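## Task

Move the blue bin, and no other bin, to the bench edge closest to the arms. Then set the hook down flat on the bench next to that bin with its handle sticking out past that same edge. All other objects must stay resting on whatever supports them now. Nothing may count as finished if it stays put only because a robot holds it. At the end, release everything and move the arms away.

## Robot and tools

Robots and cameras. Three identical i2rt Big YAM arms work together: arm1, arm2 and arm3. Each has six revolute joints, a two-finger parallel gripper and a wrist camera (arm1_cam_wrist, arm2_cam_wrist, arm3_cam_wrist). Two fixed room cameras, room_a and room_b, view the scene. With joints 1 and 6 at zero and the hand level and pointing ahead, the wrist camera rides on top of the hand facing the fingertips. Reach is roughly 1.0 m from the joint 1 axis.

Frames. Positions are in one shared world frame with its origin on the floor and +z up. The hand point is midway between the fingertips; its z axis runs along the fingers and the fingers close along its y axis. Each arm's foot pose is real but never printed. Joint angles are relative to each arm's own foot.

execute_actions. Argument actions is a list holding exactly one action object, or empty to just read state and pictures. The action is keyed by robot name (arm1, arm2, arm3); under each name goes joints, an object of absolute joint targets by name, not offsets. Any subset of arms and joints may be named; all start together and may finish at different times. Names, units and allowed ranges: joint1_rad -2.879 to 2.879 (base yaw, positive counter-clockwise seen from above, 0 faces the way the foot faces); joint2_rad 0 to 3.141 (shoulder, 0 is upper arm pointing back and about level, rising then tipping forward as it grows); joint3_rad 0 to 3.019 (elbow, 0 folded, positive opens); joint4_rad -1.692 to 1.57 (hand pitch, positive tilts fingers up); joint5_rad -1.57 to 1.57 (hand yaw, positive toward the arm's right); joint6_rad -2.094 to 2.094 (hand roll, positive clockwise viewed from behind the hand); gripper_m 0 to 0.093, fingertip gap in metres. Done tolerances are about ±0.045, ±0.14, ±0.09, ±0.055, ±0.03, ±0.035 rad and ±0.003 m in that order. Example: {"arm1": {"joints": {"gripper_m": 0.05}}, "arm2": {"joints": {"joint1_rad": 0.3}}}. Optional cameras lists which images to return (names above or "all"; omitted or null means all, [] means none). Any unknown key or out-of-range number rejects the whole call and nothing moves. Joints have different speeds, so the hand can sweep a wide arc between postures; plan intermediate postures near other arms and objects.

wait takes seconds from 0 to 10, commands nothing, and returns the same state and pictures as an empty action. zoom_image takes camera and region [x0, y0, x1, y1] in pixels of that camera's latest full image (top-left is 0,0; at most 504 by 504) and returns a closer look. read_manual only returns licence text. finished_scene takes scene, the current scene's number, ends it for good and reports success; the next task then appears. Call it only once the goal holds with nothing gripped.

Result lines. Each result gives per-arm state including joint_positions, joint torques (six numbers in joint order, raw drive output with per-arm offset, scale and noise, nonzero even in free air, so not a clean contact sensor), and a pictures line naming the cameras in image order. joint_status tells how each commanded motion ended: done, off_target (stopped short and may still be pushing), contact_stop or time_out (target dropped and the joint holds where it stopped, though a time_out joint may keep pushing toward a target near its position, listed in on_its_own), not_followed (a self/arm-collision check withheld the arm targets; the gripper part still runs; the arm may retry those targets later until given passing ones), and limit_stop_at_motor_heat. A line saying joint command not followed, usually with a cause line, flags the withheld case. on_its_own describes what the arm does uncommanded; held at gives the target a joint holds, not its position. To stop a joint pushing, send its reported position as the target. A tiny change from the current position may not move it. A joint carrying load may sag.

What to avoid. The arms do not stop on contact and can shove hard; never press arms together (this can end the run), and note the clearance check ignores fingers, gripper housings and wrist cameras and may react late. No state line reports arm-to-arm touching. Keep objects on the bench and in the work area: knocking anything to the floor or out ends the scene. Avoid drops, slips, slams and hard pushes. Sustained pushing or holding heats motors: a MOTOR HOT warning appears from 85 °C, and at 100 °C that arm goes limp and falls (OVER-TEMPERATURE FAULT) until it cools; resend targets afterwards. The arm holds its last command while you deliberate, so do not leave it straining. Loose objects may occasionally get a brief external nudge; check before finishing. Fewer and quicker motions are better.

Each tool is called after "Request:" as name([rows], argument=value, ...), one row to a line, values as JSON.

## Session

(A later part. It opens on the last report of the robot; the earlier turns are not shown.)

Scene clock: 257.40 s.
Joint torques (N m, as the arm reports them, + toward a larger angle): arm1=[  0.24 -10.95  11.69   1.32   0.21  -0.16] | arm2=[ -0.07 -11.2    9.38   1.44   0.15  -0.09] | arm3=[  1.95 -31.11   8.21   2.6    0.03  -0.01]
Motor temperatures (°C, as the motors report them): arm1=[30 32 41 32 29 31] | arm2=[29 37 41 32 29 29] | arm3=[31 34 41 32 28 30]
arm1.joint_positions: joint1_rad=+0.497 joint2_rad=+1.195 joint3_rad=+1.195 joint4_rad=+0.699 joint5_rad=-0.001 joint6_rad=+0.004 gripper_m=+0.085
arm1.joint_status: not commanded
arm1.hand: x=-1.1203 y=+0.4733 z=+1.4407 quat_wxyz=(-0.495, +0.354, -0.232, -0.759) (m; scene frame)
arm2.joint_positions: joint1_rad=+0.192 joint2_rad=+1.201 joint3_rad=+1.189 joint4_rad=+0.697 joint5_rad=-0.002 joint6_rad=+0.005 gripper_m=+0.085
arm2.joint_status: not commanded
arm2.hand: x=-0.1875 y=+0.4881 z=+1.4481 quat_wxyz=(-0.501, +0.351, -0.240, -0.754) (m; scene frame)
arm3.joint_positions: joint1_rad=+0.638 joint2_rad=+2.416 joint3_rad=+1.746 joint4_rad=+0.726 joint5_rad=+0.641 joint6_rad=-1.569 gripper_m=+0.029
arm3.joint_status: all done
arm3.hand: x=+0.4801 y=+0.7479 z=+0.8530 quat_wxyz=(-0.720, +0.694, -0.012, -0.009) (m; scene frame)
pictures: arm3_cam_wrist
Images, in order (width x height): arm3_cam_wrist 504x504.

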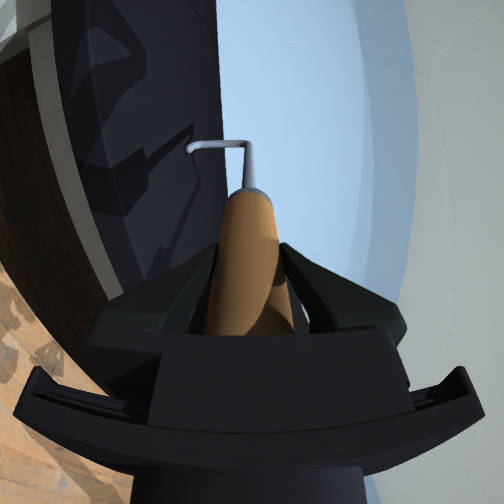

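Request:
execute_actions([
  {"arm3":{"joints":{"joint2_rad":2.08,"joint4_rad":0.58}}},
], cameras=[])

Request:
execute_actions([
  {"arm3":{"joints":{"joint1_rad":0.07,"joint2_rad":2.1,"joint4_rad":0.47,"joint5_rad":0}}},
], cameras=["arm3_cam_wrist","room_a","room_b"])

Scene clock: 265.83 s.
Joint torques (N m, as the arm reports them, + toward a larger angle): arm1=[ -0.85 -10.69  11.48   1.26   0.22  -0.16] | arm2=[  0.05 -11.21   9.37   1.41   0.16  -0.09] | arm3=[  2.01 -29.78  11.23   2.96  -0.1    0.02]
Motor temperatures (°C, as the motors report them): arm1=[30 32 41 32 29 31] | arm2=[29 36 41 32 29 29] | arm3=[31 34 40 32 28 30]
arm1.joint_positions: joint1_rad=+0.497 joint2_rad=+1.195 joint3_rad=+1.195 joint4_rad=+0.699 joint5_rad=-0.001 joint6_rad=+0.004 gripper_m=+0.085
arm1.joint_status: not commanded
arm1.hand: x=-1.1203 y=+0.4733 z=+1.4407 quat_wxyz=(-0.495, +0.354, -0.232, -0.759) (m; scene frame)
arm2.joint_positions: joint1_rad=+0.192 joint2_rad=+1.201 joint3_rad=+1.189 joint4_rad=+0.697 joint5_rad=-0.002 joint6_rad=+0.005 gripper_m=+0.085
arm2.joint_status: not commanded
arm2.hand: x=-0.1875 y=+0.4881 z=+1.4481 quat_wxyz=(-0.501, +0.351, -0.240, -0.754) (m; scene frame)
arm3.joint_positions: joint1_rad=+0.638 joint2_rad=+2.137 joint3_rad=+1.723 joint4_rad=+0.555 joint5_rad=+0.643 joint6_rad=-1.573 gripper_m=+0.029
arm3.joint_status: all done
arm3.hand: x=+0.4912 y=+0.7339 z=+1.0377 quat_wxyz=(-0.743, +0.669, -0.030, -0.025) (m; scene frame)
pictures: none
No camera images: the call's "cameras" was empty. Leave "cameras" out to get every camera's image.

Scene clock: 267.87 s.
Joint torques (N m, as the arm reports them, + toward a larger angle): arm1=[ -0.4  -11.1   11.68   1.37   0.22  -0.17] | arm2=[  0.04 -11.26   9.41   1.46   0.16  -0.1 ] | arm3=[  1.01 -29.66  11.42   3.07  -0.02   0.03]
Motor temperatures (°C, as the motors report them): arm1=[30 32 41 32 29 31] | arm2=[29 36 41 32 29 29] | arm3=[31 35 40 32 28 30]
arm1.joint_positions: joint1_rad=+0.497 joint2_rad=+1.195 joint3_rad=+1.195 joint4_rad=+0.699 joint5_rad=-0.001 joint6_rad=+0.004 gripper_m=+0.085
arm1.joint_status: not commanded
arm1.hand: x=-1.1203 y=+0.4733 z=+1.4407 quat_wxyz=(-0.495, +0.354, -0.232, -0.759) (m; scene frame)
arm2.joint_positions: joint1_rad=+0.192 joint2_rad=+1.201 joint3_rad=+1.189 joint4_rad=+0.697 joint5_rad=-0.002 joint6_rad=+0.005 gripper_m=+0.085
arm2.joint_status: not commanded
arm2.hand: x=-0.1875 y=+0.4881 z=+1.4481 quat_wxyz=(-0.501, +0.351, -0.240, -0.754) (m; scene frame)
arm3.joint_positions: joint1_rad=+0.078 joint2_rad=+2.153 joint3_rad=+1.723 joint4_rad=+0.444 joint5_rad=+0.000 joint6_rad=-1.573 gripper_m=+0.029
arm3.joint_status: all done
arm3.hand: x=+0.8418 y=+0.8726 z=+1.0022 quat_wxyz=(-0.709, +0.704, +0.029, -0.025) (m; scene frame)
pictures: arm3_cam_wrist, room_a, room_b
Images, in order (width x height): arm3_cam_wrist 504x504, room_a 504x504, room_b 504x504.

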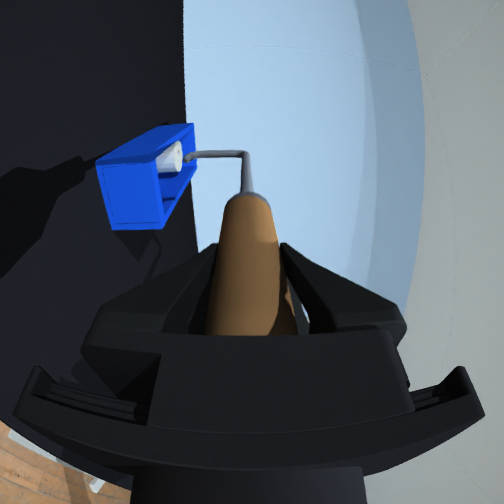

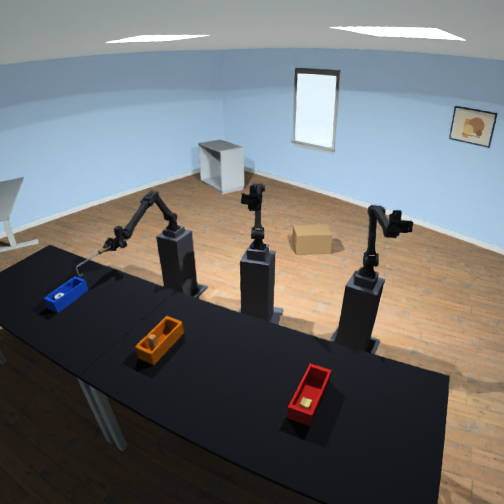

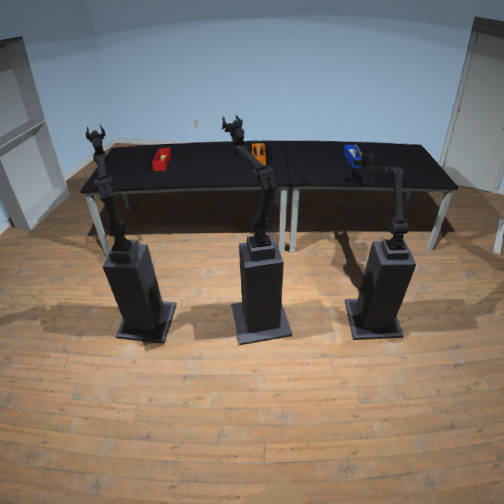

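Request:
execute_actions([
  {"arm3":{"joints":{"joint1_rad":0.015,"joint2_rad":2.16}}},
], cameras=["arm3_cam_wrist","room_a"])

Request:
zoom_image(camera="room_a", region=[30,220,150,320])

Scene clock: 274.23 s.
Joint torques (N m, as the arm reports them, + toward a larger angle): arm1=[ -0.68 -10.88  11.75   1.35   0.24  -0.12] | arm2=[  0.04 -11.39   9.42   1.44   0.15  -0.09] | arm3=[  1.44 -28.95  11.1    2.87   0.13   0.05]
Motor temperatures (°C, as the motors report them): arm1=[30 32 41 32 29 31] | arm2=[29 36 41 32 29 29] | arm3=[31 35 41 32 28 30]
arm1.joint_positions: joint1_rad=+0.497 joint2_rad=+1.195 joint3_rad=+1.195 joint4_rad=+0.699 joint5_rad=-0.001 joint6_rad=+0.004 gripper_m=+0.085
arm1.joint_status: not commanded
arm1.hand: x=-1.1203 y=+0.4733 z=+1.4407 quat_wxyz=(-0.495, +0.354, -0.232, -0.759) (m; scene frame)
arm2.joint_positions: joint1_rad=+0.192 joint2_rad=+1.201 joint3_rad=+1.189 joint4_rad=+0.697 joint5_rad=-0.002 joint6_rad=+0.005 gripper_m=+0.085
arm2.joint_status: not commanded
arm2.hand: x=-0.1876 y=+0.4881 z=+1.4481 quat_wxyz=(-0.500, +0.351, -0.239, -0.754) (m; scene frame)
arm3.joint_positions: joint1_rad=+0.016 joint2_rad=+2.201 joint3_rad=+1.723 joint4_rad=+0.452 joint5_rad=-0.005 joint6_rad=-1.574 gripper_m=+0.029
arm3.joint_status: all done
arm3.hand: x=+0.8954 y=+0.8796 z=+0.9628 quat_wxyz=(-0.695, +0.719, +0.010, -0.004) (m; scene frame)
pictures: arm3_cam_wrist, room_a
Images, in order (width x height): arm3_cam_wrist 504x504, room_a 504x504.

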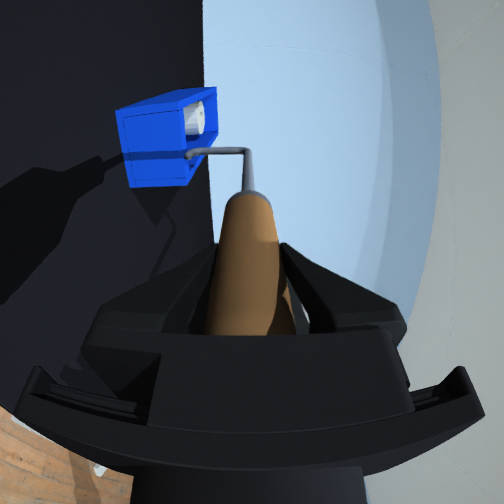

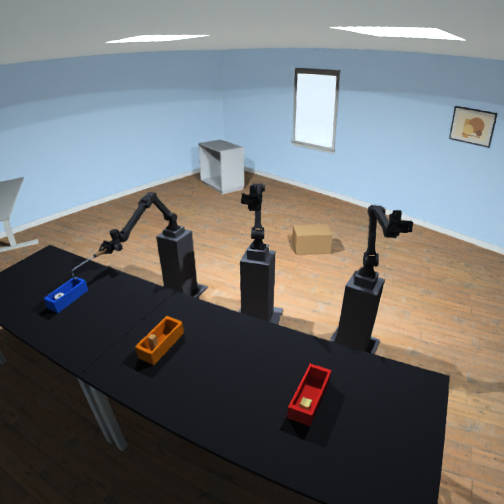

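Region (30, 220, 150, 320) of room_a's 504x504 image, scaled by 4.200, with more detail than that image has.

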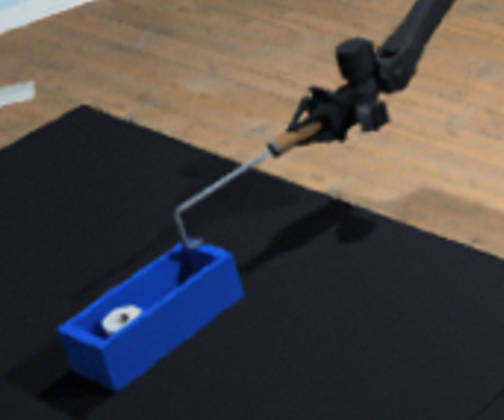

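Request:
execute_actions([
  {"arm3":{"joints":{"joint1_rad":0.035,"joint2_rad":2.2,"joint3_rad":1.99,"joint4_rad":0.40}}},
], cameras=[])

Request:
execute_actions([
  {"arm3":{"joints":{"joint2_rad":2.28}}},
], cameras=["arm3_cam_wrist","room_a"])

Request:
zoom_image(camera="room_a", region=[30,220,150,320])

Scene clock: 282.97 s.
Joint torques (N m, as the arm reports them, + toward a larger angle): arm1=[ -0.25 -10.58  11.76   1.44   0.19  -0.18] | arm2=[ -0.21 -11.27   9.41   1.42   0.16  -0.09] | arm3=[  2.46 -31.6   16.97   3.06   0.04   0.03]
Motor temperatures (°C, as the motors report them): arm1=[30 32 41 32 29 31] | arm2=[29 36 41 32 29 29] | arm3=[31 35 42 32 28 30]
arm1.joint_positions: joint1_rad=+0.497 joint2_rad=+1.195 joint3_rad=+1.195 joint4_rad=+0.699 joint5_rad=-0.001 joint6_rad=+0.004 gripper_m=+0.085
arm1.joint_status: not commanded
arm1.hand: x=-1.1203 y=+0.4733 z=+1.4407 quat_wxyz=(-0.495, +0.354, -0.232, -0.759) (m; scene frame)
arm2.joint_positions: joint1_rad=+0.192 joint2_rad=+1.201 joint3_rad=+1.189 joint4_rad=+0.697 joint5_rad=-0.002 joint6_rad=+0.005 gripper_m=+0.085
arm2.joint_status: not commanded
arm2.hand: x=-0.1875 y=+0.4881 z=+1.4481 quat_wxyz=(-0.501, +0.351, -0.240, -0.754) (m; scene frame)
arm3.joint_positions: joint1_rad=+0.023 joint2_rad=+2.253 joint3_rad=+1.894 joint4_rad=+0.375 joint5_rad=-0.002 joint6_rad=-1.574 gripper_m=+0.029
arm3.joint_status: joint3_rad time_out (moved +0.171 of +0.267); the others done
arm3.on_its_own: joint3_rad reads +1.894 and still pushes toward +1.990 since a time_out
arm3.hand: x=+0.8890 y=+0.9118 z=+0.9986 quat_wxyz=(-0.709, +0.705, +0.011, -0.005) (m; scene frame)
pictures: none
No camera images: the call's "cameras" was empty. Leave "cameras" out to get every camera's image.

not run: a stop came earlier in this reply.

Region (30, 220, 150, 320) of room_a's 504x504 image, scaled by 4.200, with more detail than that image has.

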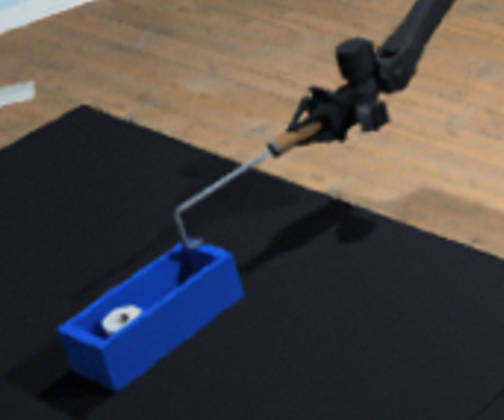

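Request:
execute_actions([
  {"arm3":{"joints":{"joint2_rad":2.27}}},
], cameras=["arm3_cam_wrist","room_a"])

Request:
zoom_image(camera="room_a", region=[30,220,150,320])

Scene clock: 288.60 s.
Joint torques (N m, as the arm reports them, + toward a larger angle): arm1=[ -0.04 -10.59  11.72   1.35   0.17  -0.17] | arm2=[  0.02 -11.28   9.35   1.42   0.15  -0.1 ] | arm3=[  2.23 -32.77  15.76   3.31   0.04   0.04]
Motor temperatures (°C, as the motors report them): arm1=[30 32 41 32 29 31] | arm2=[29 36 41 32 29 29] | arm3=[31 35 44 32 28 30]
arm1.joint_positions: joint1_rad=+0.497 joint2_rad=+1.195 joint3_rad=+1.195 joint4_rad=+0.699 joint5_rad=-0.001 joint6_rad=+0.004 gripper_m=+0.085
arm1.joint_status: not commanded
arm1.hand: x=-1.1203 y=+0.4733 z=+1.4407 quat_wxyz=(-0.495, +0.354, -0.232, -0.759) (m; scene frame)
arm2.joint_positions: joint1_rad=+0.192 joint2_rad=+1.201 joint3_rad=+1.189 joint4_rad=+0.697 joint5_rad=-0.002 joint6_rad=+0.005 gripper_m=+0.085
arm2.joint_status: not commanded
arm2.hand: x=-0.1875 y=+0.4881 z=+1.4481 quat_wxyz=(-0.501, +0.351, -0.240, -0.754) (m; scene frame)
arm3.joint_positions: joint1_rad=+0.023 joint2_rad=+2.337 joint3_rad=+1.902 joint4_rad=+0.370 joint5_rad=-0.002 joint6_rad=-1.574 gripper_m=+0.029
arm3.joint_status: all done
arm3.hand: x=+0.8892 y=+0.9196 z=+0.9271 quat_wxyz=(-0.681, +0.733, +0.011, -0.005) (m; scene frame)
pictures: arm3_cam_wrist, room_a
Images, in order (width x height): arm3_cam_wrist 504x504, room_a 504x504.

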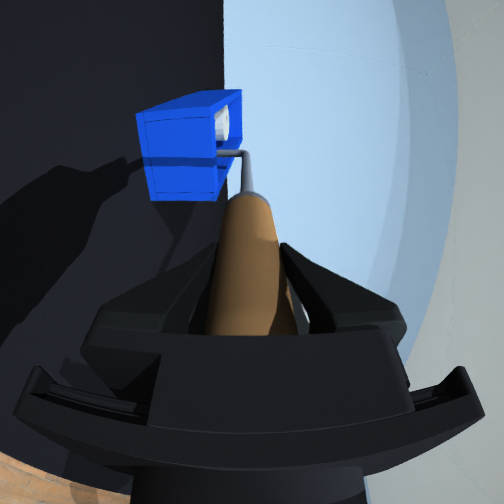

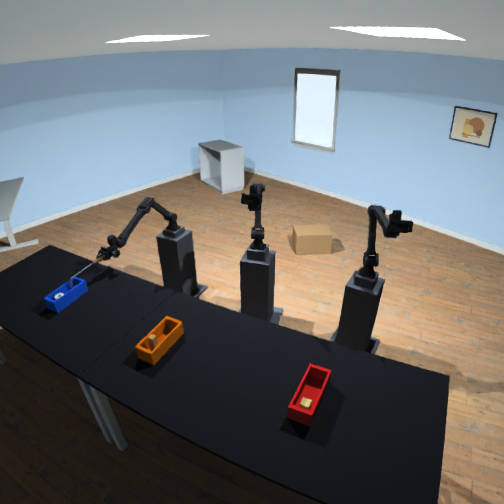

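Region (30, 220, 150, 320) of room_a's 504x504 image, scaled by 4.200, with more detail than that image has.

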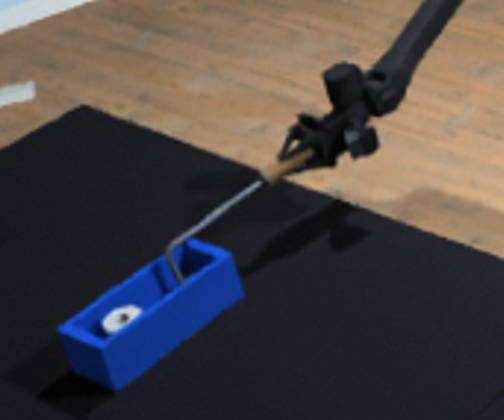

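Request:
execute_actions([
  {"arm3":{"joints":{"joint2_rad":2.165,"joint3_rad":1.65,"joint4_rad":0.545}}},
], cameras=["arm3_cam_wrist"])

Request:
execute_actions([
  {"arm3":{"joints":{"joint2_rad":2.04,"joint3_rad":1.415,"joint4_rad":0.655}}},
], cameras=["arm3_cam_wrist"])

Scene clock: 300.10 s.
Joint torques (N m, as the arm reports them, + toward a larger angle): arm1=[ -0.31 -10.62  11.72   1.4    0.22  -0.16] | arm2=[ -0.01 -10.93   9.39   1.38   0.17  -0.1 ] | arm3=[  2.29 -27.79   7.22   2.39   0.05   0.06]
Motor temperatures (°C, as the motors report them): arm1=[30 32 41 32 29 31] | arm2=[29 36 41 32 29 29] | arm3=[31 36 46 32 28 30]
arm1.joint_positions: joint1_rad=+0.497 joint2_rad=+1.195 joint3_rad=+1.195 joint4_rad=+0.699 joint5_rad=-0.001 joint6_rad=+0.004 gripper_m=+0.085
arm1.joint_status: not commanded
arm1.hand: x=-1.1203 y=+0.4733 z=+1.4407 quat_wxyz=(-0.495, +0.354, -0.232, -0.759) (m; scene frame)
arm2.joint_positions: joint1_rad=+0.192 joint2_rad=+1.201 joint3_rad=+1.189 joint4_rad=+0.697 joint5_rad=-0.002 joint6_rad=+0.005 gripper_m=+0.085
arm2.joint_status: not commanded
arm2.hand: x=-0.1875 y=+0.4881 z=+1.4481 quat_wxyz=(-0.501, +0.351, -0.240, -0.754) (m; scene frame)
arm3.joint_positions: joint1_rad=+0.023 joint2_rad=+2.197 joint3_rad=+1.660 joint4_rad=+0.537 joint5_rad=-0.002 joint6_rad=-1.576 gripper_m=+0.029
arm3.joint_status: all done
arm3.hand: x=+0.8902 y=+0.8676 z=+0.9505 quat_wxyz=(-0.704, +0.710, +0.011, -0.005) (m; scene frame)
pictures: arm3_cam_wrist
Images, in order (width x height): arm3_cam_wrist 504x504.

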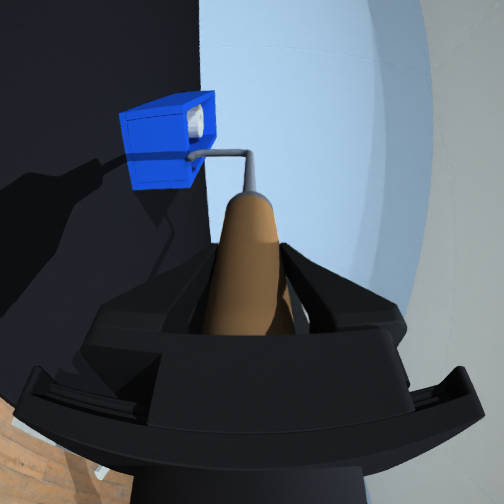

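Scene clock: 301.17 s.
Joint torques (N m, as the arm reports them, + toward a larger angle): arm1=[  0.19 -11.15  11.75   1.49   0.21  -0.17] | arm2=[ -0.04 -11.23   9.42   1.46   0.13  -0.09] | arm3=[  2.44 -27.76   9.56   4.21   0.01   0.05]
Motor temperatures (°C, as the motors report them): arm1=[30 32 41 32 29 31] | arm2=[29 36 41 32 29 29] | arm3=[31 36 45 32 28 30]
arm1.joint_positions: joint1_rad=+0.497 joint2_rad=+1.195 joint3_rad=+1.195 joint4_rad=+0.699 joint5_rad=-0.001 joint6_rad=+0.004 gripper_m=+0.085
arm1.joint_status: not commanded
arm1.hand: x=-1.1203 y=+0.4733 z=+1.4407 quat_wxyz=(-0.495, +0.354, -0.232, -0.759) (m; scene frame)
arm2.joint_positions: joint1_rad=+0.192 joint2_rad=+1.201 joint3_rad=+1.189 joint4_rad=+0.697 joint5_rad=-0.002 joint6_rad=+0.005 gripper_m=+0.085
arm2.joint_status: not commanded
arm2.hand: x=-0.1875 y=+0.4881 z=+1.4481 quat_wxyz=(-0.501, +0.351, -0.240, -0.754) (m; scene frame)
arm3.joint_positions: joint1_rad=+0.023 joint2_rad=+2.097 joint3_rad=+1.389 joint4_rad=+0.607 joint5_rad=-0.002 joint6_rad=-1.576 gripper_m=+0.029
arm3.joint_status: all done
arm3.hand: x=+0.8918 y=+0.7997 z=+0.8997 quat_wxyz=(-0.667, +0.745, +0.012, -0.004) (m; scene frame)
pictures: arm3_cam_wrist
Images, in order (width x height): arm3_cam_wrist 504x504.

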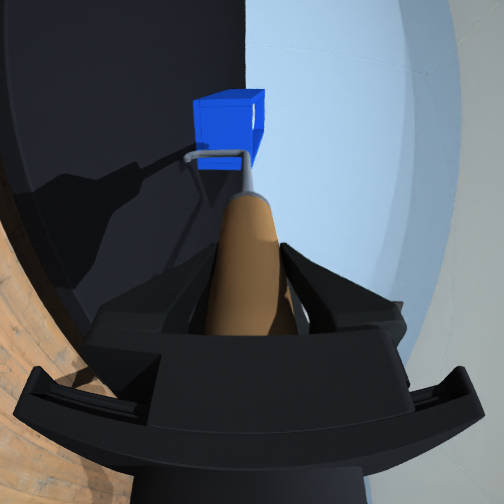

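Request:
execute_actions([
  {"arm3":{"joints":{"joint3_rad":1.72,"joint4_rad":0.56}}},
], cameras=[])

Request:
execute_actions([
  {"arm3":{"joints":{"joint2_rad":2.2,"joint3_rad":1.99,"joint4_rad":0.40}}},
], cameras=["arm3_cam_wrist"])

Scene clock: 308.30 s.
Joint torques (N m, as the arm reports them, + toward a larger angle): arm1=[ -0.31 -11.41  11.78   1.31   0.2   -0.18] | arm2=[ -0.25 -11.23   9.4    1.47   0.15  -0.08] | arm3=[  2.27 -28.71  14.77   3.34   0.03   0.06]
Motor temperatures (°C, as the motors report them): arm1=[30 32 41 32 29 31] | arm2=[29 36 41 32 29 29] | arm3=[31 35 44 32 28 30]
arm1.joint_positions: joint1_rad=+0.497 joint2_rad=+1.195 joint3_rad=+1.195 joint4_rad=+0.699 joint5_rad=-0.001 joint6_rad=+0.004 gripper_m=+0.085
arm1.joint_status: not commanded
arm1.hand: x=-1.1203 y=+0.4733 z=+1.4407 quat_wxyz=(-0.495, +0.354, -0.232, -0.759) (m; scene frame)
arm2.joint_positions: joint1_rad=+0.192 joint2_rad=+1.201 joint3_rad=+1.189 joint4_rad=+0.697 joint5_rad=-0.002 joint6_rad=+0.005 gripper_m=+0.085
arm2.joint_status: not commanded
arm2.hand: x=-0.1876 y=+0.4881 z=+1.4481 quat_wxyz=(-0.500, +0.351, -0.239, -0.754) (m; scene frame)
arm3.joint_positions: joint1_rad=+0.023 joint2_rad=+2.085 joint3_rad=+1.645 joint4_rad=+0.527 joint5_rad=-0.002 joint6_rad=-1.576 gripper_m=+0.029
arm3.joint_status: all done
arm3.hand: x=+0.8902 y=+0.8532 z=+1.0336 quat_wxyz=(-0.734, +0.679, +0.011, -0.005) (m; scene frame)
pictures: none
No camera images: the call's "cameras" was empty. Leave "cameras" out to get every camera's image.

Scene clock: 310.50 s.
Joint torques (N m, as the arm reports them, + toward a larger angle): arm1=[ -0.54 -10.79  11.67   1.28   0.17  -0.11] | arm2=[ -0.06 -11.14   9.38   1.42   0.16  -0.09] | arm3=[  2.64 -33.66  16.78   3.37   0.03   0.05]
Motor temperatures (°C, as the motors report them): arm1=[30 32 41 32 29 31] | arm2=[29 36 41 32 29 29] | arm3=[31 36 45 32 28 30]
arm1.joint_positions: joint1_rad=+0.497 joint2_rad=+1.195 joint3_rad=+1.195 joint4_rad=+0.699 joint5_rad=-0.001 joint6_rad=+0.004 gripper_m=+0.085
arm1.joint_status: not commanded
arm1.hand: x=-1.1203 y=+0.4733 z=+1.4407 quat_wxyz=(-0.495, +0.354, -0.232, -0.759) (m; scene frame)
arm2.joint_positions: joint1_rad=+0.192 joint2_rad=+1.201 joint3_rad=+1.189 joint4_rad=+0.697 joint5_rad=-0.002 joint6_rad=+0.005 gripper_m=+0.085
arm2.joint_status: not commanded
arm2.hand: x=-0.1875 y=+0.4881 z=+1.4481 quat_wxyz=(-0.501, +0.351, -0.240, -0.754) (m; scene frame)
arm3.joint_positions: joint1_rad=+0.023 joint2_rad=+2.275 joint3_rad=+1.893 joint4_rad=+0.368 joint5_rad=-0.002 joint6_rad=-1.576 gripper_m=+0.029
arm3.joint_status: joint3_rad time_out (moved +0.248 of +0.345); the others done
arm3.on_its_own: joint3_rad reads +1.893 and still pushes toward +1.990 since a time_out
arm3.hand: x=+0.8891 y=+0.9138 z=+0.9774 quat_wxyz=(-0.699, +0.715, +0.011, -0.005) (m; scene frame)
pictures: arm3_cam_wrist
Images, in order (width x height): arm3_cam_wrist 504x504.

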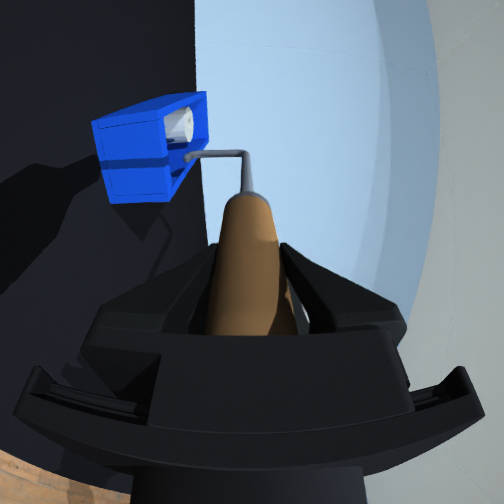

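Request:
execute_actions([
  {"arm3":{"joints":{"joint2_rad":2.27,"joint3_rad":1.90}}},
], cameras=["arm3_cam_wrist"])

Scene clock: 315.03 s.
Joint torques (N m, as the arm reports them, + toward a larger angle): arm1=[ -0.33 -10.66  11.75   1.33   0.16  -0.17] | arm2=[ -0.07 -11.14   9.39   1.41   0.15  -0.08] | arm3=[  2.41 -32.63  10.59   3.36   0.03   0.07]
Motor temperatures (°C, as the motors report them): arm1=[30 32 41 32 29 31] | arm2=[29 36 41 32 29 29] | arm3=[31 36 46 32 28 30]
arm1.joint_positions: joint1_rad=+0.497 joint2_rad=+1.195 joint3_rad=+1.195 joint4_rad=+0.699 joint5_rad=-0.001 joint6_rad=+0.004 gripper_m=+0.085
arm1.joint_status: not commanded
arm1.hand: x=-1.1203 y=+0.4733 z=+1.4407 quat_wxyz=(-0.495, +0.354, -0.232, -0.759) (m; scene frame)
arm2.joint_positions: joint1_rad=+0.192 joint2_rad=+1.201 joint3_rad=+1.189 joint4_rad=+0.697 joint5_rad=-0.002 joint6_rad=+0.005 gripper_m=+0.085
arm2.joint_status: not commanded
arm2.hand: x=-0.1875 y=+0.4881 z=+1.4481 quat_wxyz=(-0.501, +0.351, -0.240, -0.754) (m; scene frame)
arm3.joint_positions: joint1_rad=+0.023 joint2_rad=+2.330 joint3_rad=+1.876 joint4_rad=+0.368 joint5_rad=-0.002 joint6_rad=-1.576 gripper_m=+0.029
arm3.joint_status: all done
arm3.hand: x=+0.8894 y=+0.9143 z=+0.9175 quat_wxyz=(-0.673, +0.740, +0.012, -0.004) (m; scene frame)
pictures: arm3_cam_wrist
Images, in order (width x height): arm3_cam_wrist 504x504.

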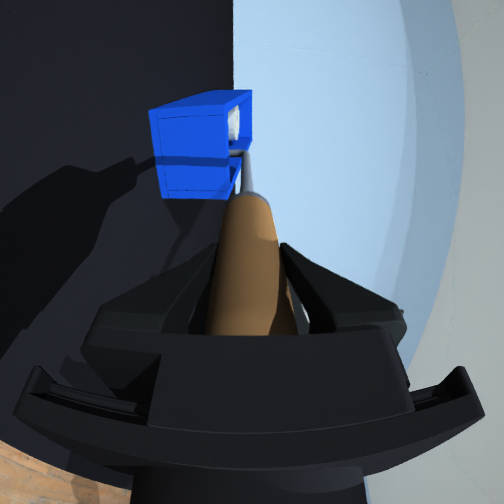

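Request:
execute_actions([
  {"arm3":{"joints":{"joint2_rad":2.22,"joint3_rad":1.775,"joint4_rad":0.47}}},
], cameras=["arm3_cam_wrist"])

Request:
execute_actions([
  {"arm3":{"joints":{"joint2_rad":2.165,"joint3_rad":1.65,"joint4_rad":0.535}}},
], cameras=["arm3_cam_wrist"])

Scene clock: 320.30 s.
Joint torques (N m, as the arm reports them, + toward a larger angle): arm1=[  0.32 -11.01  11.8    1.23   0.2   -0.17] | arm2=[ -0.17 -11.09   9.39   1.45   0.15  -0.09] | arm3=[  2.42 -32.39   9.09   3.81   0.02   0.05]
Motor temperatures (°C, as the motors report them): arm1=[30 32 41 32 29 31] | arm2=[29 36 41 32 29 29] | arm3=[31 36 45 32 28 30]
arm1.joint_positions: joint1_rad=+0.497 joint2_rad=+1.195 joint3_rad=+1.195 joint4_rad=+0.699 joint5_rad=-0.001 joint6_rad=+0.004 gripper_m=+0.085
arm1.joint_status: not commanded
arm1.hand: x=-1.1203 y=+0.4733 z=+1.4407 quat_wxyz=(-0.495, +0.354, -0.232, -0.759) (m; scene frame)
arm2.joint_positions: joint1_rad=+0.192 joint2_rad=+1.201 joint3_rad=+1.189 joint4_rad=+0.697 joint5_rad=-0.002 joint6_rad=+0.005 gripper_m=+0.085
arm2.joint_status: not commanded
arm2.hand: x=-0.1875 y=+0.4881 z=+1.4481 quat_wxyz=(-0.501, +0.351, -0.240, -0.754) (m; scene frame)
arm3.joint_positions: joint1_rad=+0.023 joint2_rad=+2.290 joint3_rad=+1.764 joint4_rad=+0.428 joint5_rad=-0.002 joint6_rad=-1.576 gripper_m=+0.029
arm3.joint_status: all done
arm3.hand: x=+0.8899 y=+0.8917 z=+0.9035 quat_wxyz=(-0.669, +0.743, +0.012, -0.004) (m; scene frame)
pictures: arm3_cam_wrist
Images, in order (width x height): arm3_cam_wrist 504x504.

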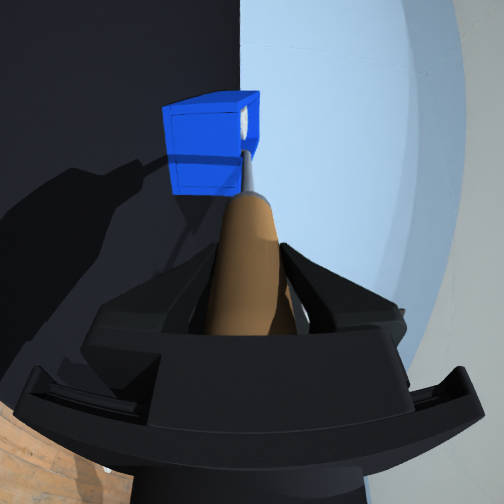

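Scene clock: 321.07 s.
Joint torques (N m, as the arm reports them, + toward a larger angle): arm1=[ -0.13 -11.13  11.81   1.41   0.23  -0.18] | arm2=[  0.12 -11.25   9.41   1.46   0.16  -0.09] | arm3=[  2.17 -30.71   8.64   3.8    0.02   0.05]
Motor temperatures (°C, as the motors report them): arm1=[30 32 41 32 29 31] | arm2=[29 36 41 32 29 29] | arm3=[31 36 45 32 28 30]
arm1.joint_positions: joint1_rad=+0.497 joint2_rad=+1.195 joint3_rad=+1.195 joint4_rad=+0.699 joint5_rad=-0.001 joint6_rad=+0.004 gripper_m=+0.085
arm1.joint_status: not commanded
arm1.hand: x=-1.1203 y=+0.4733 z=+1.4407 quat_wxyz=(-0.495, +0.354, -0.232, -0.759) (m; scene frame)
arm2.joint_positions: joint1_rad=+0.192 joint2_rad=+1.201 joint3_rad=+1.189 joint4_rad=+0.697 joint5_rad=-0.002 joint6_rad=+0.005 gripper_m=+0.085
arm2.joint_status: not commanded
arm2.hand: x=-0.1875 y=+0.4881 z=+1.4481 quat_wxyz=(-0.501, +0.351, -0.240, -0.754) (m; scene frame)
arm3.joint_positions: joint1_rad=+0.023 joint2_rad=+2.229 joint3_rad=+1.641 joint4_rad=+0.493 joint5_rad=-0.002 joint6_rad=-1.576 gripper_m=+0.029
arm3.joint_status: all done
arm3.hand: x=+0.8905 y=+0.8641 z=+0.9018 quat_wxyz=(-0.670, +0.743, +0.012, -0.004) (m; scene frame)
pictures: arm3_cam_wrist
Images, in order (width x height): arm3_cam_wrist 504x504.

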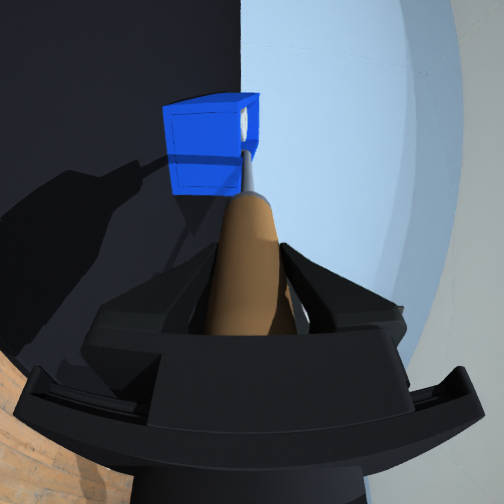

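Request:
execute_actions(actions=[])

Scene clock: 336.00 s.
Joint torques (N m, as the arm reports them, + toward a larger angle): arm1=[ -0.14 -11.53  11.78   1.3    0.22  -0.2 ] | arm2=[ -0.12 -11.31   9.41   1.41   0.15  -0.09] | arm3=[  2.04 -30.44   8.65   3.81   0.04   0.07]
Motor temperatures (°C, as the motors report them): arm1=[30 32 41 32 29 31] | arm2=[29 36 41 32 29 29] | arm3=[31 36 42 33 28 30]
arm1.joint_positions: joint1_rad=+0.497 joint2_rad=+1.195 joint3_rad=+1.195 joint4_rad=+0.699 joint5_rad=-0.001 joint6_rad=+0.004 gripper_m=+0.085
arm1.joint_status: not commanded
arm1.hand: x=-1.1203 y=+0.4733 z=+1.4407 quat_wxyz=(-0.495, +0.354, -0.232, -0.759) (m; scene frame)
arm2.joint_positions: joint1_rad=+0.192 joint2_rad=+1.201 joint3_rad=+1.189 joint4_rad=+0.697 joint5_rad=-0.002 joint6_rad=+0.005 gripper_m=+0.085
arm2.joint_status: not commanded
arm2.hand: x=-0.1876 y=+0.4881 z=+1.4481 quat_wxyz=(-0.500, +0.351, -0.239, -0.754) (m; scene frame)
arm3.joint_positions: joint1_rad=+0.023 joint2_rad=+2.229 joint3_rad=+1.641 joint4_rad=+0.493 joint5_rad=-0.002 joint6_rad=-1.576 gripper_m=+0.029
arm3.joint_status: all done
arm3.hand: x=+0.8905 y=+0.8641 z=+0.9018 quat_wxyz=(-0.670, +0.743, +0.012, -0.004) (m; scene frame)
pictures: arm1_cam_wrist, arm2_cam_wrist, arm3_cam_wrist, room_a, room_b
Images, in order (width x height): arm1_cam_wrist 504x504, arm2_cam_wrist 504x504, arm3_cam_wrist 504x504, room_a 504x504, room_b 504x504.

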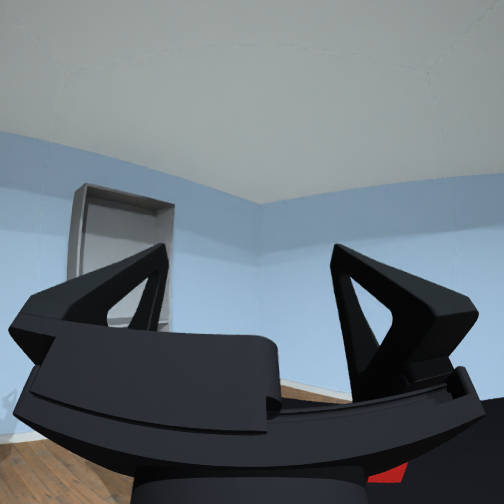

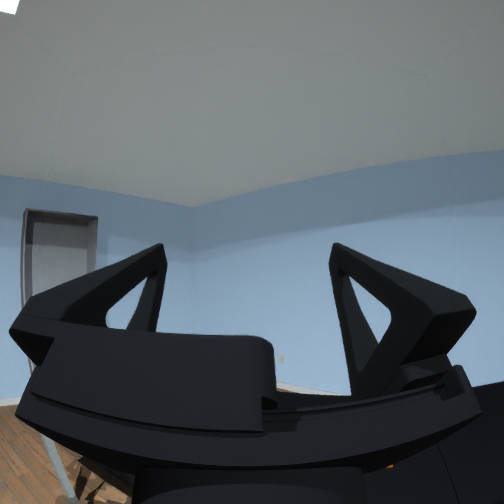

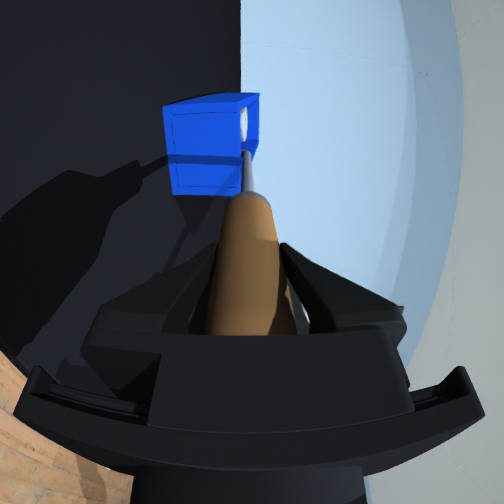

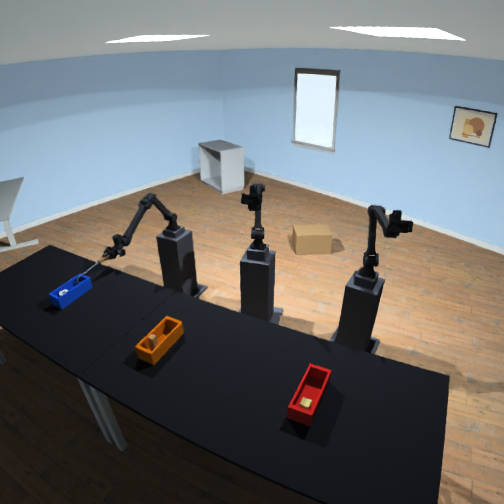

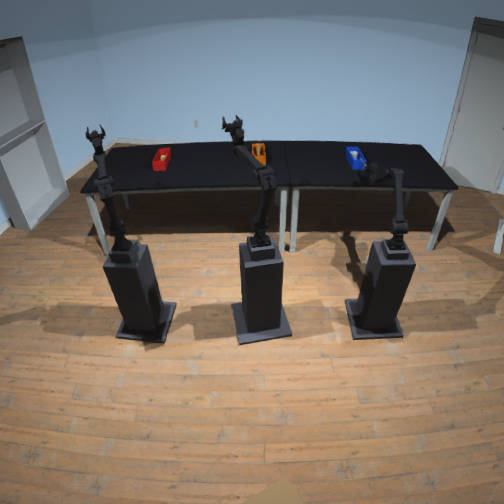

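Request:
execute_actions([
  {"arm3":{"joints":{"joint2_rad":2.035,"joint3_rad":1.41,"joint4_rad":0.65}}},
], cameras=["arm3_cam_wrist"])

Request:
execute_actions([
  {"arm3":{"joints":{"joint2_rad":1.92,"joint3_rad":1.2,"joint4_rad":0.745}}},
], cameras=["arm3_cam_wrist","room_a"])

Scene clock: 344.90 s.
Joint torques (N m, as the arm reports them, + toward a larger angle): arm1=[  0.22 -10.82  11.78   1.13   0.21  -0.2 ] | arm2=[ -0.06 -11.16   9.37   1.42   0.17  -0.09] | arm3=[  2.16 -27.58   8.32   3.98   0.03   0.05]
Motor temperatures (°C, as the motors report them): arm1=[30 32 42 32 29 31] | arm2=[29 36 41 32 29 29] | arm3=[31 36 42 33 28 30]
arm1.joint_positions: joint1_rad=+0.497 joint2_rad=+1.195 joint3_rad=+1.195 joint4_rad=+0.699 joint5_rad=-0.001 joint6_rad=+0.004 gripper_m=+0.085
arm1.joint_status: not commanded
arm1.hand: x=-1.1203 y=+0.4733 z=+1.4407 quat_wxyz=(-0.495, +0.354, -0.232, -0.759) (m; scene frame)
arm2.joint_positions: joint1_rad=+0.192 joint2_rad=+1.201 joint3_rad=+1.189 joint4_rad=+0.697 joint5_rad=-0.002 joint6_rad=+0.005 gripper_m=+0.085
arm2.joint_status: not commanded
arm2.hand: x=-0.1875 y=+0.4881 z=+1.4481 quat_wxyz=(-0.501, +0.351, -0.240, -0.754) (m; scene frame)
arm3.joint_positions: joint1_rad=+0.023 joint2_rad=+2.093 joint3_rad=+1.399 joint4_rad=+0.604 joint5_rad=-0.002 joint6_rad=-1.576 gripper_m=+0.029
arm3.joint_status: all done
arm3.hand: x=+0.8917 y=+0.8023 z=+0.9073 quat_wxyz=(-0.671, +0.741, +0.012, -0.004) (m; scene frame)
pictures: arm3_cam_wrist
Images, in order (width x height): arm3_cam_wrist 504x504.

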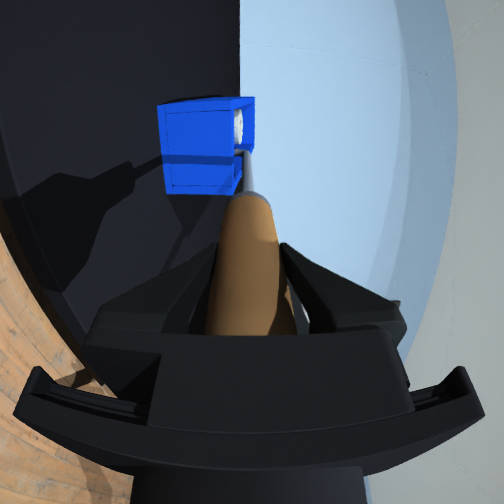

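Scene clock: 345.77 s.
Joint torques (N m, as the arm reports them, + toward a larger angle): arm1=[ -0.54 -11.27  11.65   1.29   0.22  -0.15] | arm2=[ -0.14 -11.25   9.41   1.43   0.16  -0.1 ] | arm3=[  2.39 -24.93   7.82   4.03   0.03   0.07]
Motor temperatures (°C, as the motors report them): arm1=[30 32 42 32 29 31] | arm2=[29 36 41 32 29 29] | arm3=[31 36 42 33 28 30]
arm1.joint_positions: joint1_rad=+0.497 joint2_rad=+1.195 joint3_rad=+1.195 joint4_rad=+0.699 joint5_rad=-0.001 joint6_rad=+0.004 gripper_m=+0.085
arm1.joint_status: not commanded
arm1.hand: x=-1.1203 y=+0.4733 z=+1.4407 quat_wxyz=(-0.495, +0.354, -0.232, -0.759) (m; scene frame)
arm2.joint_positions: joint1_rad=+0.192 joint2_rad=+1.201 joint3_rad=+1.189 joint4_rad=+0.697 joint5_rad=-0.002 joint6_rad=+0.005 gripper_m=+0.085
arm2.joint_status: not commanded
arm2.hand: x=-0.1875 y=+0.4881 z=+1.4481 quat_wxyz=(-0.501, +0.351, -0.240, -0.754) (m; scene frame)
arm3.joint_positions: joint1_rad=+0.023 joint2_rad=+1.975 joint3_rad=+1.189 joint4_rad=+0.696 joint5_rad=-0.002 joint6_rad=-1.576 gripper_m=+0.029
arm3.joint_status: all done
arm3.hand: x=+0.8930 y=+0.7422 z=+0.9086 quat_wxyz=(-0.671, +0.741, +0.012, -0.004) (m; scene frame)
pictures: arm3_cam_wrist, room_a
Images, in order (width x height): arm3_cam_wrist 504x504, room_a 504x504.

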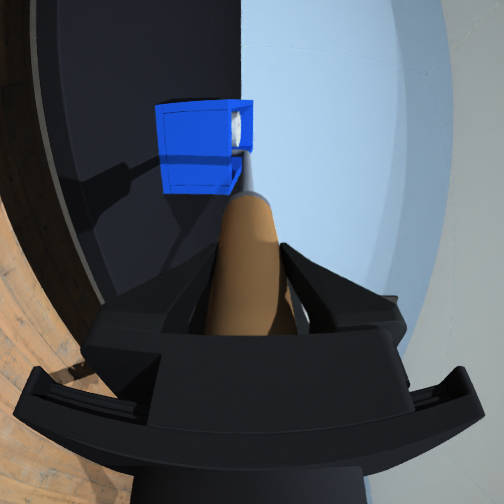

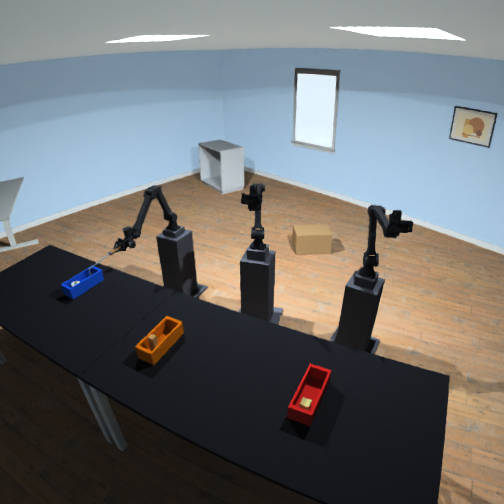

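Request:
execute_actions([
  {"arm3":{"joints":{"joint2_rad":1.815,"joint3_rad":1.005,"joint4_rad":0.83}}},
], cameras=["arm3_cam_wrist"])

Request:
execute_actions([
  {"arm3":{"joints":{"joint2_rad":1.71,"joint3_rad":0.825,"joint4_rad":0.9}}},
], cameras=["arm3_cam_wrist","room_a"])

Scene clock: 350.63 s.
Joint torques (N m, as the arm reports them, + toward a larger angle): arm1=[ -0.11 -11.76  11.8    1.2    0.21  -0.14] | arm2=[  0.01 -11.23   9.37   1.42   0.15  -0.09] | arm3=[  2.25 -22.13   7.33   4.06   0.02   0.07]
Motor temperatures (°C, as the motors report them): arm1=[30 32 42 32 29 31] | arm2=[29 36 41 32 29 29] | arm3=[31 36 41 33 28 30]
arm1.joint_positions: joint1_rad=+0.497 joint2_rad=+1.195 joint3_rad=+1.195 joint4_rad=+0.699 joint5_rad=-0.001 joint6_rad=+0.004 gripper_m=+0.085
arm1.joint_status: not commanded
arm1.hand: x=-1.1203 y=+0.4733 z=+1.4407 quat_wxyz=(-0.495, +0.354, -0.232, -0.759) (m; scene frame)
arm2.joint_positions: joint1_rad=+0.192 joint2_rad=+1.201 joint3_rad=+1.189 joint4_rad=+0.697 joint5_rad=-0.002 joint6_rad=+0.005 gripper_m=+0.085
arm2.joint_status: not commanded
arm2.hand: x=-0.1875 y=+0.4881 z=+1.4481 quat_wxyz=(-0.501, +0.351, -0.240, -0.754) (m; scene frame)
arm3.joint_positions: joint1_rad=+0.023 joint2_rad=+1.864 joint3_rad=+0.994 joint4_rad=+0.781 joint5_rad=-0.002 joint6_rad=-1.576 gripper_m=+0.029
arm3.joint_status: all done
arm3.hand: x=+0.8942 y=+0.6817 z=+0.9092 quat_wxyz=(-0.672, +0.741, +0.012, -0.004) (m; scene frame)
pictures: arm3_cam_wrist
Images, in order (width x height): arm3_cam_wrist 504x504.

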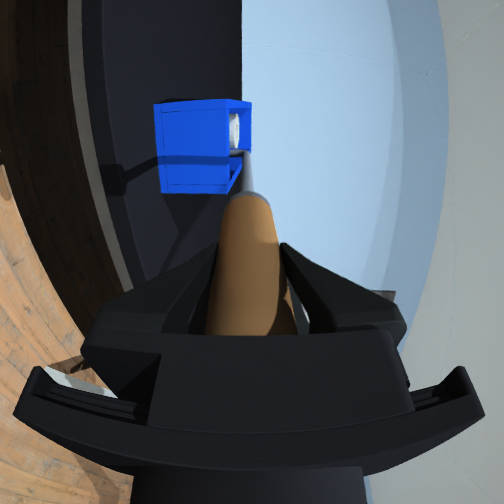

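Scene clock: 351.47 s.
Joint torques (N m, as the arm reports them, + toward a larger angle): arm1=[ -0.16 -10.78  11.79   1.44   0.14  -0.18] | arm2=[ -0.16 -11.26   9.41   1.42   0.16  -0.09] | arm3=[  2.42 -19.13   7.03   4.11   0.04   0.07]
Motor temperatures (°C, as the motors report them): arm1=[30 32 42 32 29 31] | arm2=[29 36 41 32 29 29] | arm3=[31 36 41 33 28 30]
arm1.joint_positions: joint1_rad=+0.497 joint2_rad=+1.195 joint3_rad=+1.195 joint4_rad=+0.699 joint5_rad=-0.001 joint6_rad=+0.004 gripper_m=+0.085
arm1.joint_status: not commanded
arm1.hand: x=-1.1203 y=+0.4733 z=+1.4407 quat_wxyz=(-0.495, +0.354, -0.232, -0.759) (m; scene frame)
arm2.joint_positions: joint1_rad=+0.192 joint2_rad=+1.201 joint3_rad=+1.189 joint4_rad=+0.697 joint5_rad=-0.002 joint6_rad=+0.005 gripper_m=+0.085
arm2.joint_status: not commanded
arm2.hand: x=-0.1875 y=+0.4881 z=+1.4481 quat_wxyz=(-0.501, +0.351, -0.240, -0.754) (m; scene frame)
arm3.joint_positions: joint1_rad=+0.023 joint2_rad=+1.754 joint3_rad=+0.812 joint4_rad=+0.850 joint5_rad=-0.002 joint6_rad=-1.576 gripper_m=+0.029
arm3.joint_status: all done
arm3.hand: x=+0.8955 y=+0.6216 z=+0.9093 quat_wxyz=(-0.671, +0.742, +0.012, -0.004) (m; scene frame)
pictures: arm3_cam_wrist, room_a
Images, in order (width x height): arm3_cam_wrist 504x504, room_a 504x504.

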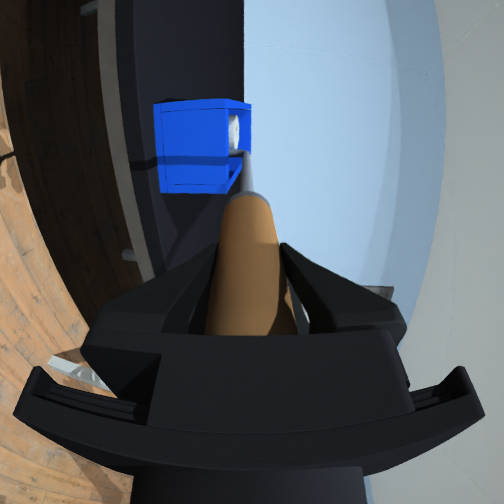

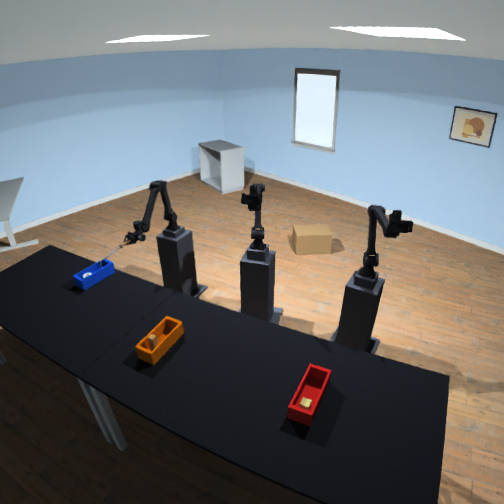

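Request:
zoom_image(camera="arm3_cam_wrist", region=[80, 70, 240, 230])

Region (80, 70, 240, 230) of arm3_cam_wrist's 504x504 image, scaled by 3.150, with more detail than that image has.

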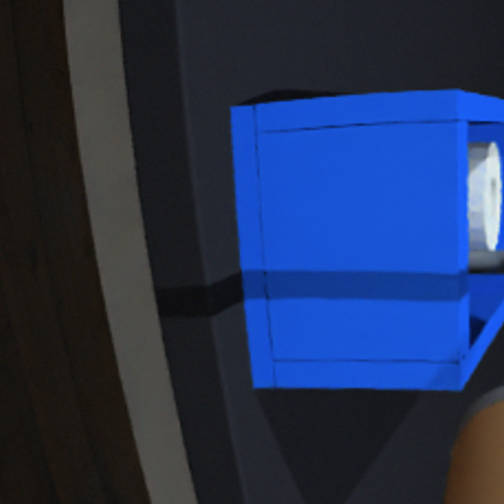

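Request:
execute_actions([
  {"arm3":{"joints":{"joint2_rad":1.665,"joint3_rad":0.755,"joint4_rad":0.925}}},
], cameras=["arm3_cam_wrist"])

Request:
zoom_image(camera="arm3_cam_wrist", region=[80, 70, 240, 230])

Scene clock: 368.03 s.
Joint torques (N m, as the arm reports them, + toward a larger angle): arm1=[ -0.26 -11.03  11.81   1.34   0.19  -0.16] | arm2=[  0.05 -11.17   9.4    1.42   0.15  -0.09] | arm3=[  2.33 -18.12   6.89   4.09   0.02   0.06]
Motor temperatures (°C, as the motors report them): arm1=[30 32 42 32 29 31] | arm2=[29 36 41 32 29 29] | arm3=[31 35 40 33 28 30]
arm1.joint_positions: joint1_rad=+0.497 joint2_rad=+1.195 joint3_rad=+1.195 joint4_rad=+0.699 joint5_rad=-0.001 joint6_rad=+0.004 gripper_m=+0.085
arm1.joint_status: not commanded
arm1.hand: x=-1.1203 y=+0.4733 z=+1.4407 quat_wxyz=(-0.495, +0.354, -0.232, -0.759) (m; scene frame)
arm2.joint_positions: joint1_rad=+0.192 joint2_rad=+1.201 joint3_rad=+1.189 joint4_rad=+0.697 joint5_rad=-0.002 joint6_rad=+0.005 gripper_m=+0.085
arm2.joint_status: not commanded
arm2.hand: x=-0.1875 y=+0.4881 z=+1.4481 quat_wxyz=(-0.501, +0.351, -0.240, -0.754) (m; scene frame)
arm3.joint_positions: joint1_rad=+0.023 joint2_rad=+1.712 joint3_rad=+0.742 joint4_rad=+0.876 joint5_rad=-0.002 joint6_rad=-1.576 gripper_m=+0.029
arm3.joint_status: all done
arm3.hand: x=+0.8960 y=+0.5975 z=+0.9086 quat_wxyz=(-0.670, +0.742, +0.012, -0.004) (m; scene frame)
pictures: arm3_cam_wrist
Images, in order (width x height): arm3_cam_wrist 504x504.

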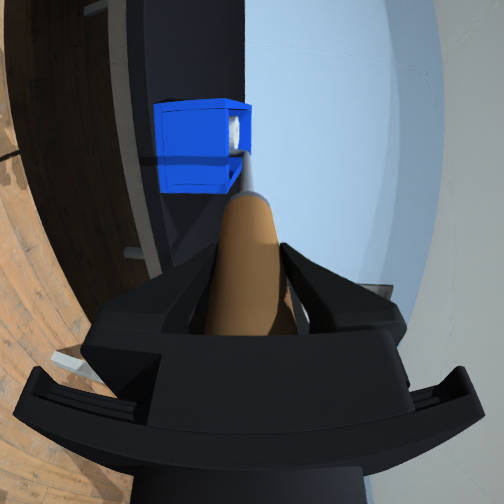

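Region (80, 70, 240, 230) of arm3_cam_wrist's 504x504 image, scaled by 3.150, with more detail than that image has.

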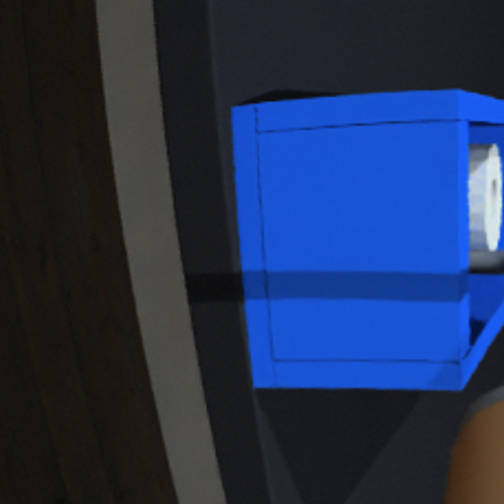

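Request:
execute_actions([
  {"arm3":{"joints":{"joint3_rad":1.0}}},
], cameras=["arm3_cam_wrist","room_a"])

Scene clock: 371.83 s.
Joint torques (N m, as the arm reports them, + toward a larger angle): arm1=[ -0.84 -11.12  11.69   1.48   0.2   -0.15] | arm2=[ -0.19 -11.25   9.37   1.39   0.16  -0.1 ] | arm3=[  2.14 -18.91  11.54   3.5    0.04   0.04]
Motor temperatures (°C, as the motors report them): arm1=[30 32 42 32 29 31] | arm2=[29 36 41 32 29 29] | arm3=[31 35 41 33 28 30]
arm1.joint_positions: joint1_rad=+0.497 joint2_rad=+1.195 joint3_rad=+1.195 joint4_rad=+0.699 joint5_rad=-0.001 joint6_rad=+0.004 gripper_m=+0.085
arm1.joint_status: not commanded
arm1.hand: x=-1.1203 y=+0.4733 z=+1.4407 quat_wxyz=(-0.495, +0.354, -0.232, -0.759) (m; scene frame)
arm2.joint_positions: joint1_rad=+0.192 joint2_rad=+1.201 joint3_rad=+1.189 joint4_rad=+0.697 joint5_rad=-0.002 joint6_rad=+0.005 gripper_m=+0.085
arm2.joint_status: not commanded
arm2.hand: x=-0.1876 y=+0.4881 z=+1.4481 quat_wxyz=(-0.500, +0.351, -0.239, -0.754) (m; scene frame)
arm3.joint_positions: joint1_rad=+0.023 joint2_rad=+1.701 joint3_rad=+0.945 joint4_rad=+0.885 joint5_rad=-0.002 joint6_rad=-1.576 gripper_m=+0.029
arm3.joint_status: all done
arm3.hand: x=+0.8944 y=+0.6553 z=+1.0167 quat_wxyz=(-0.748, +0.663, +0.011, -0.005) (m; scene frame)
pictures: arm3_cam_wrist, room_a
Images, in order (width x height): arm3_cam_wrist 504x504, room_a 504x504.

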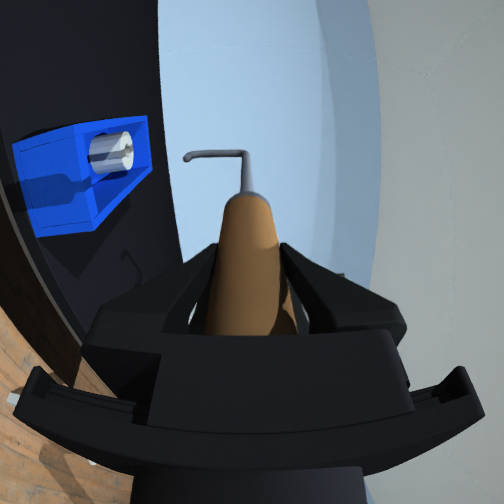

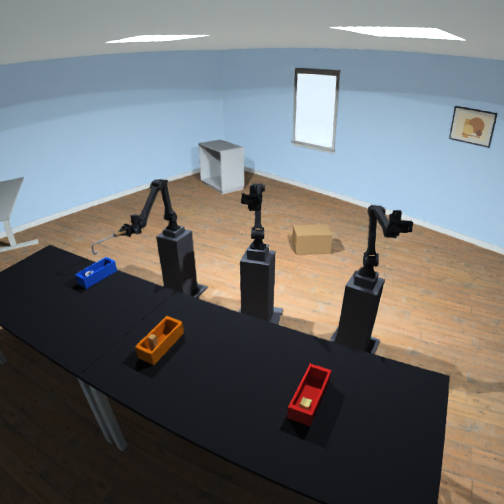

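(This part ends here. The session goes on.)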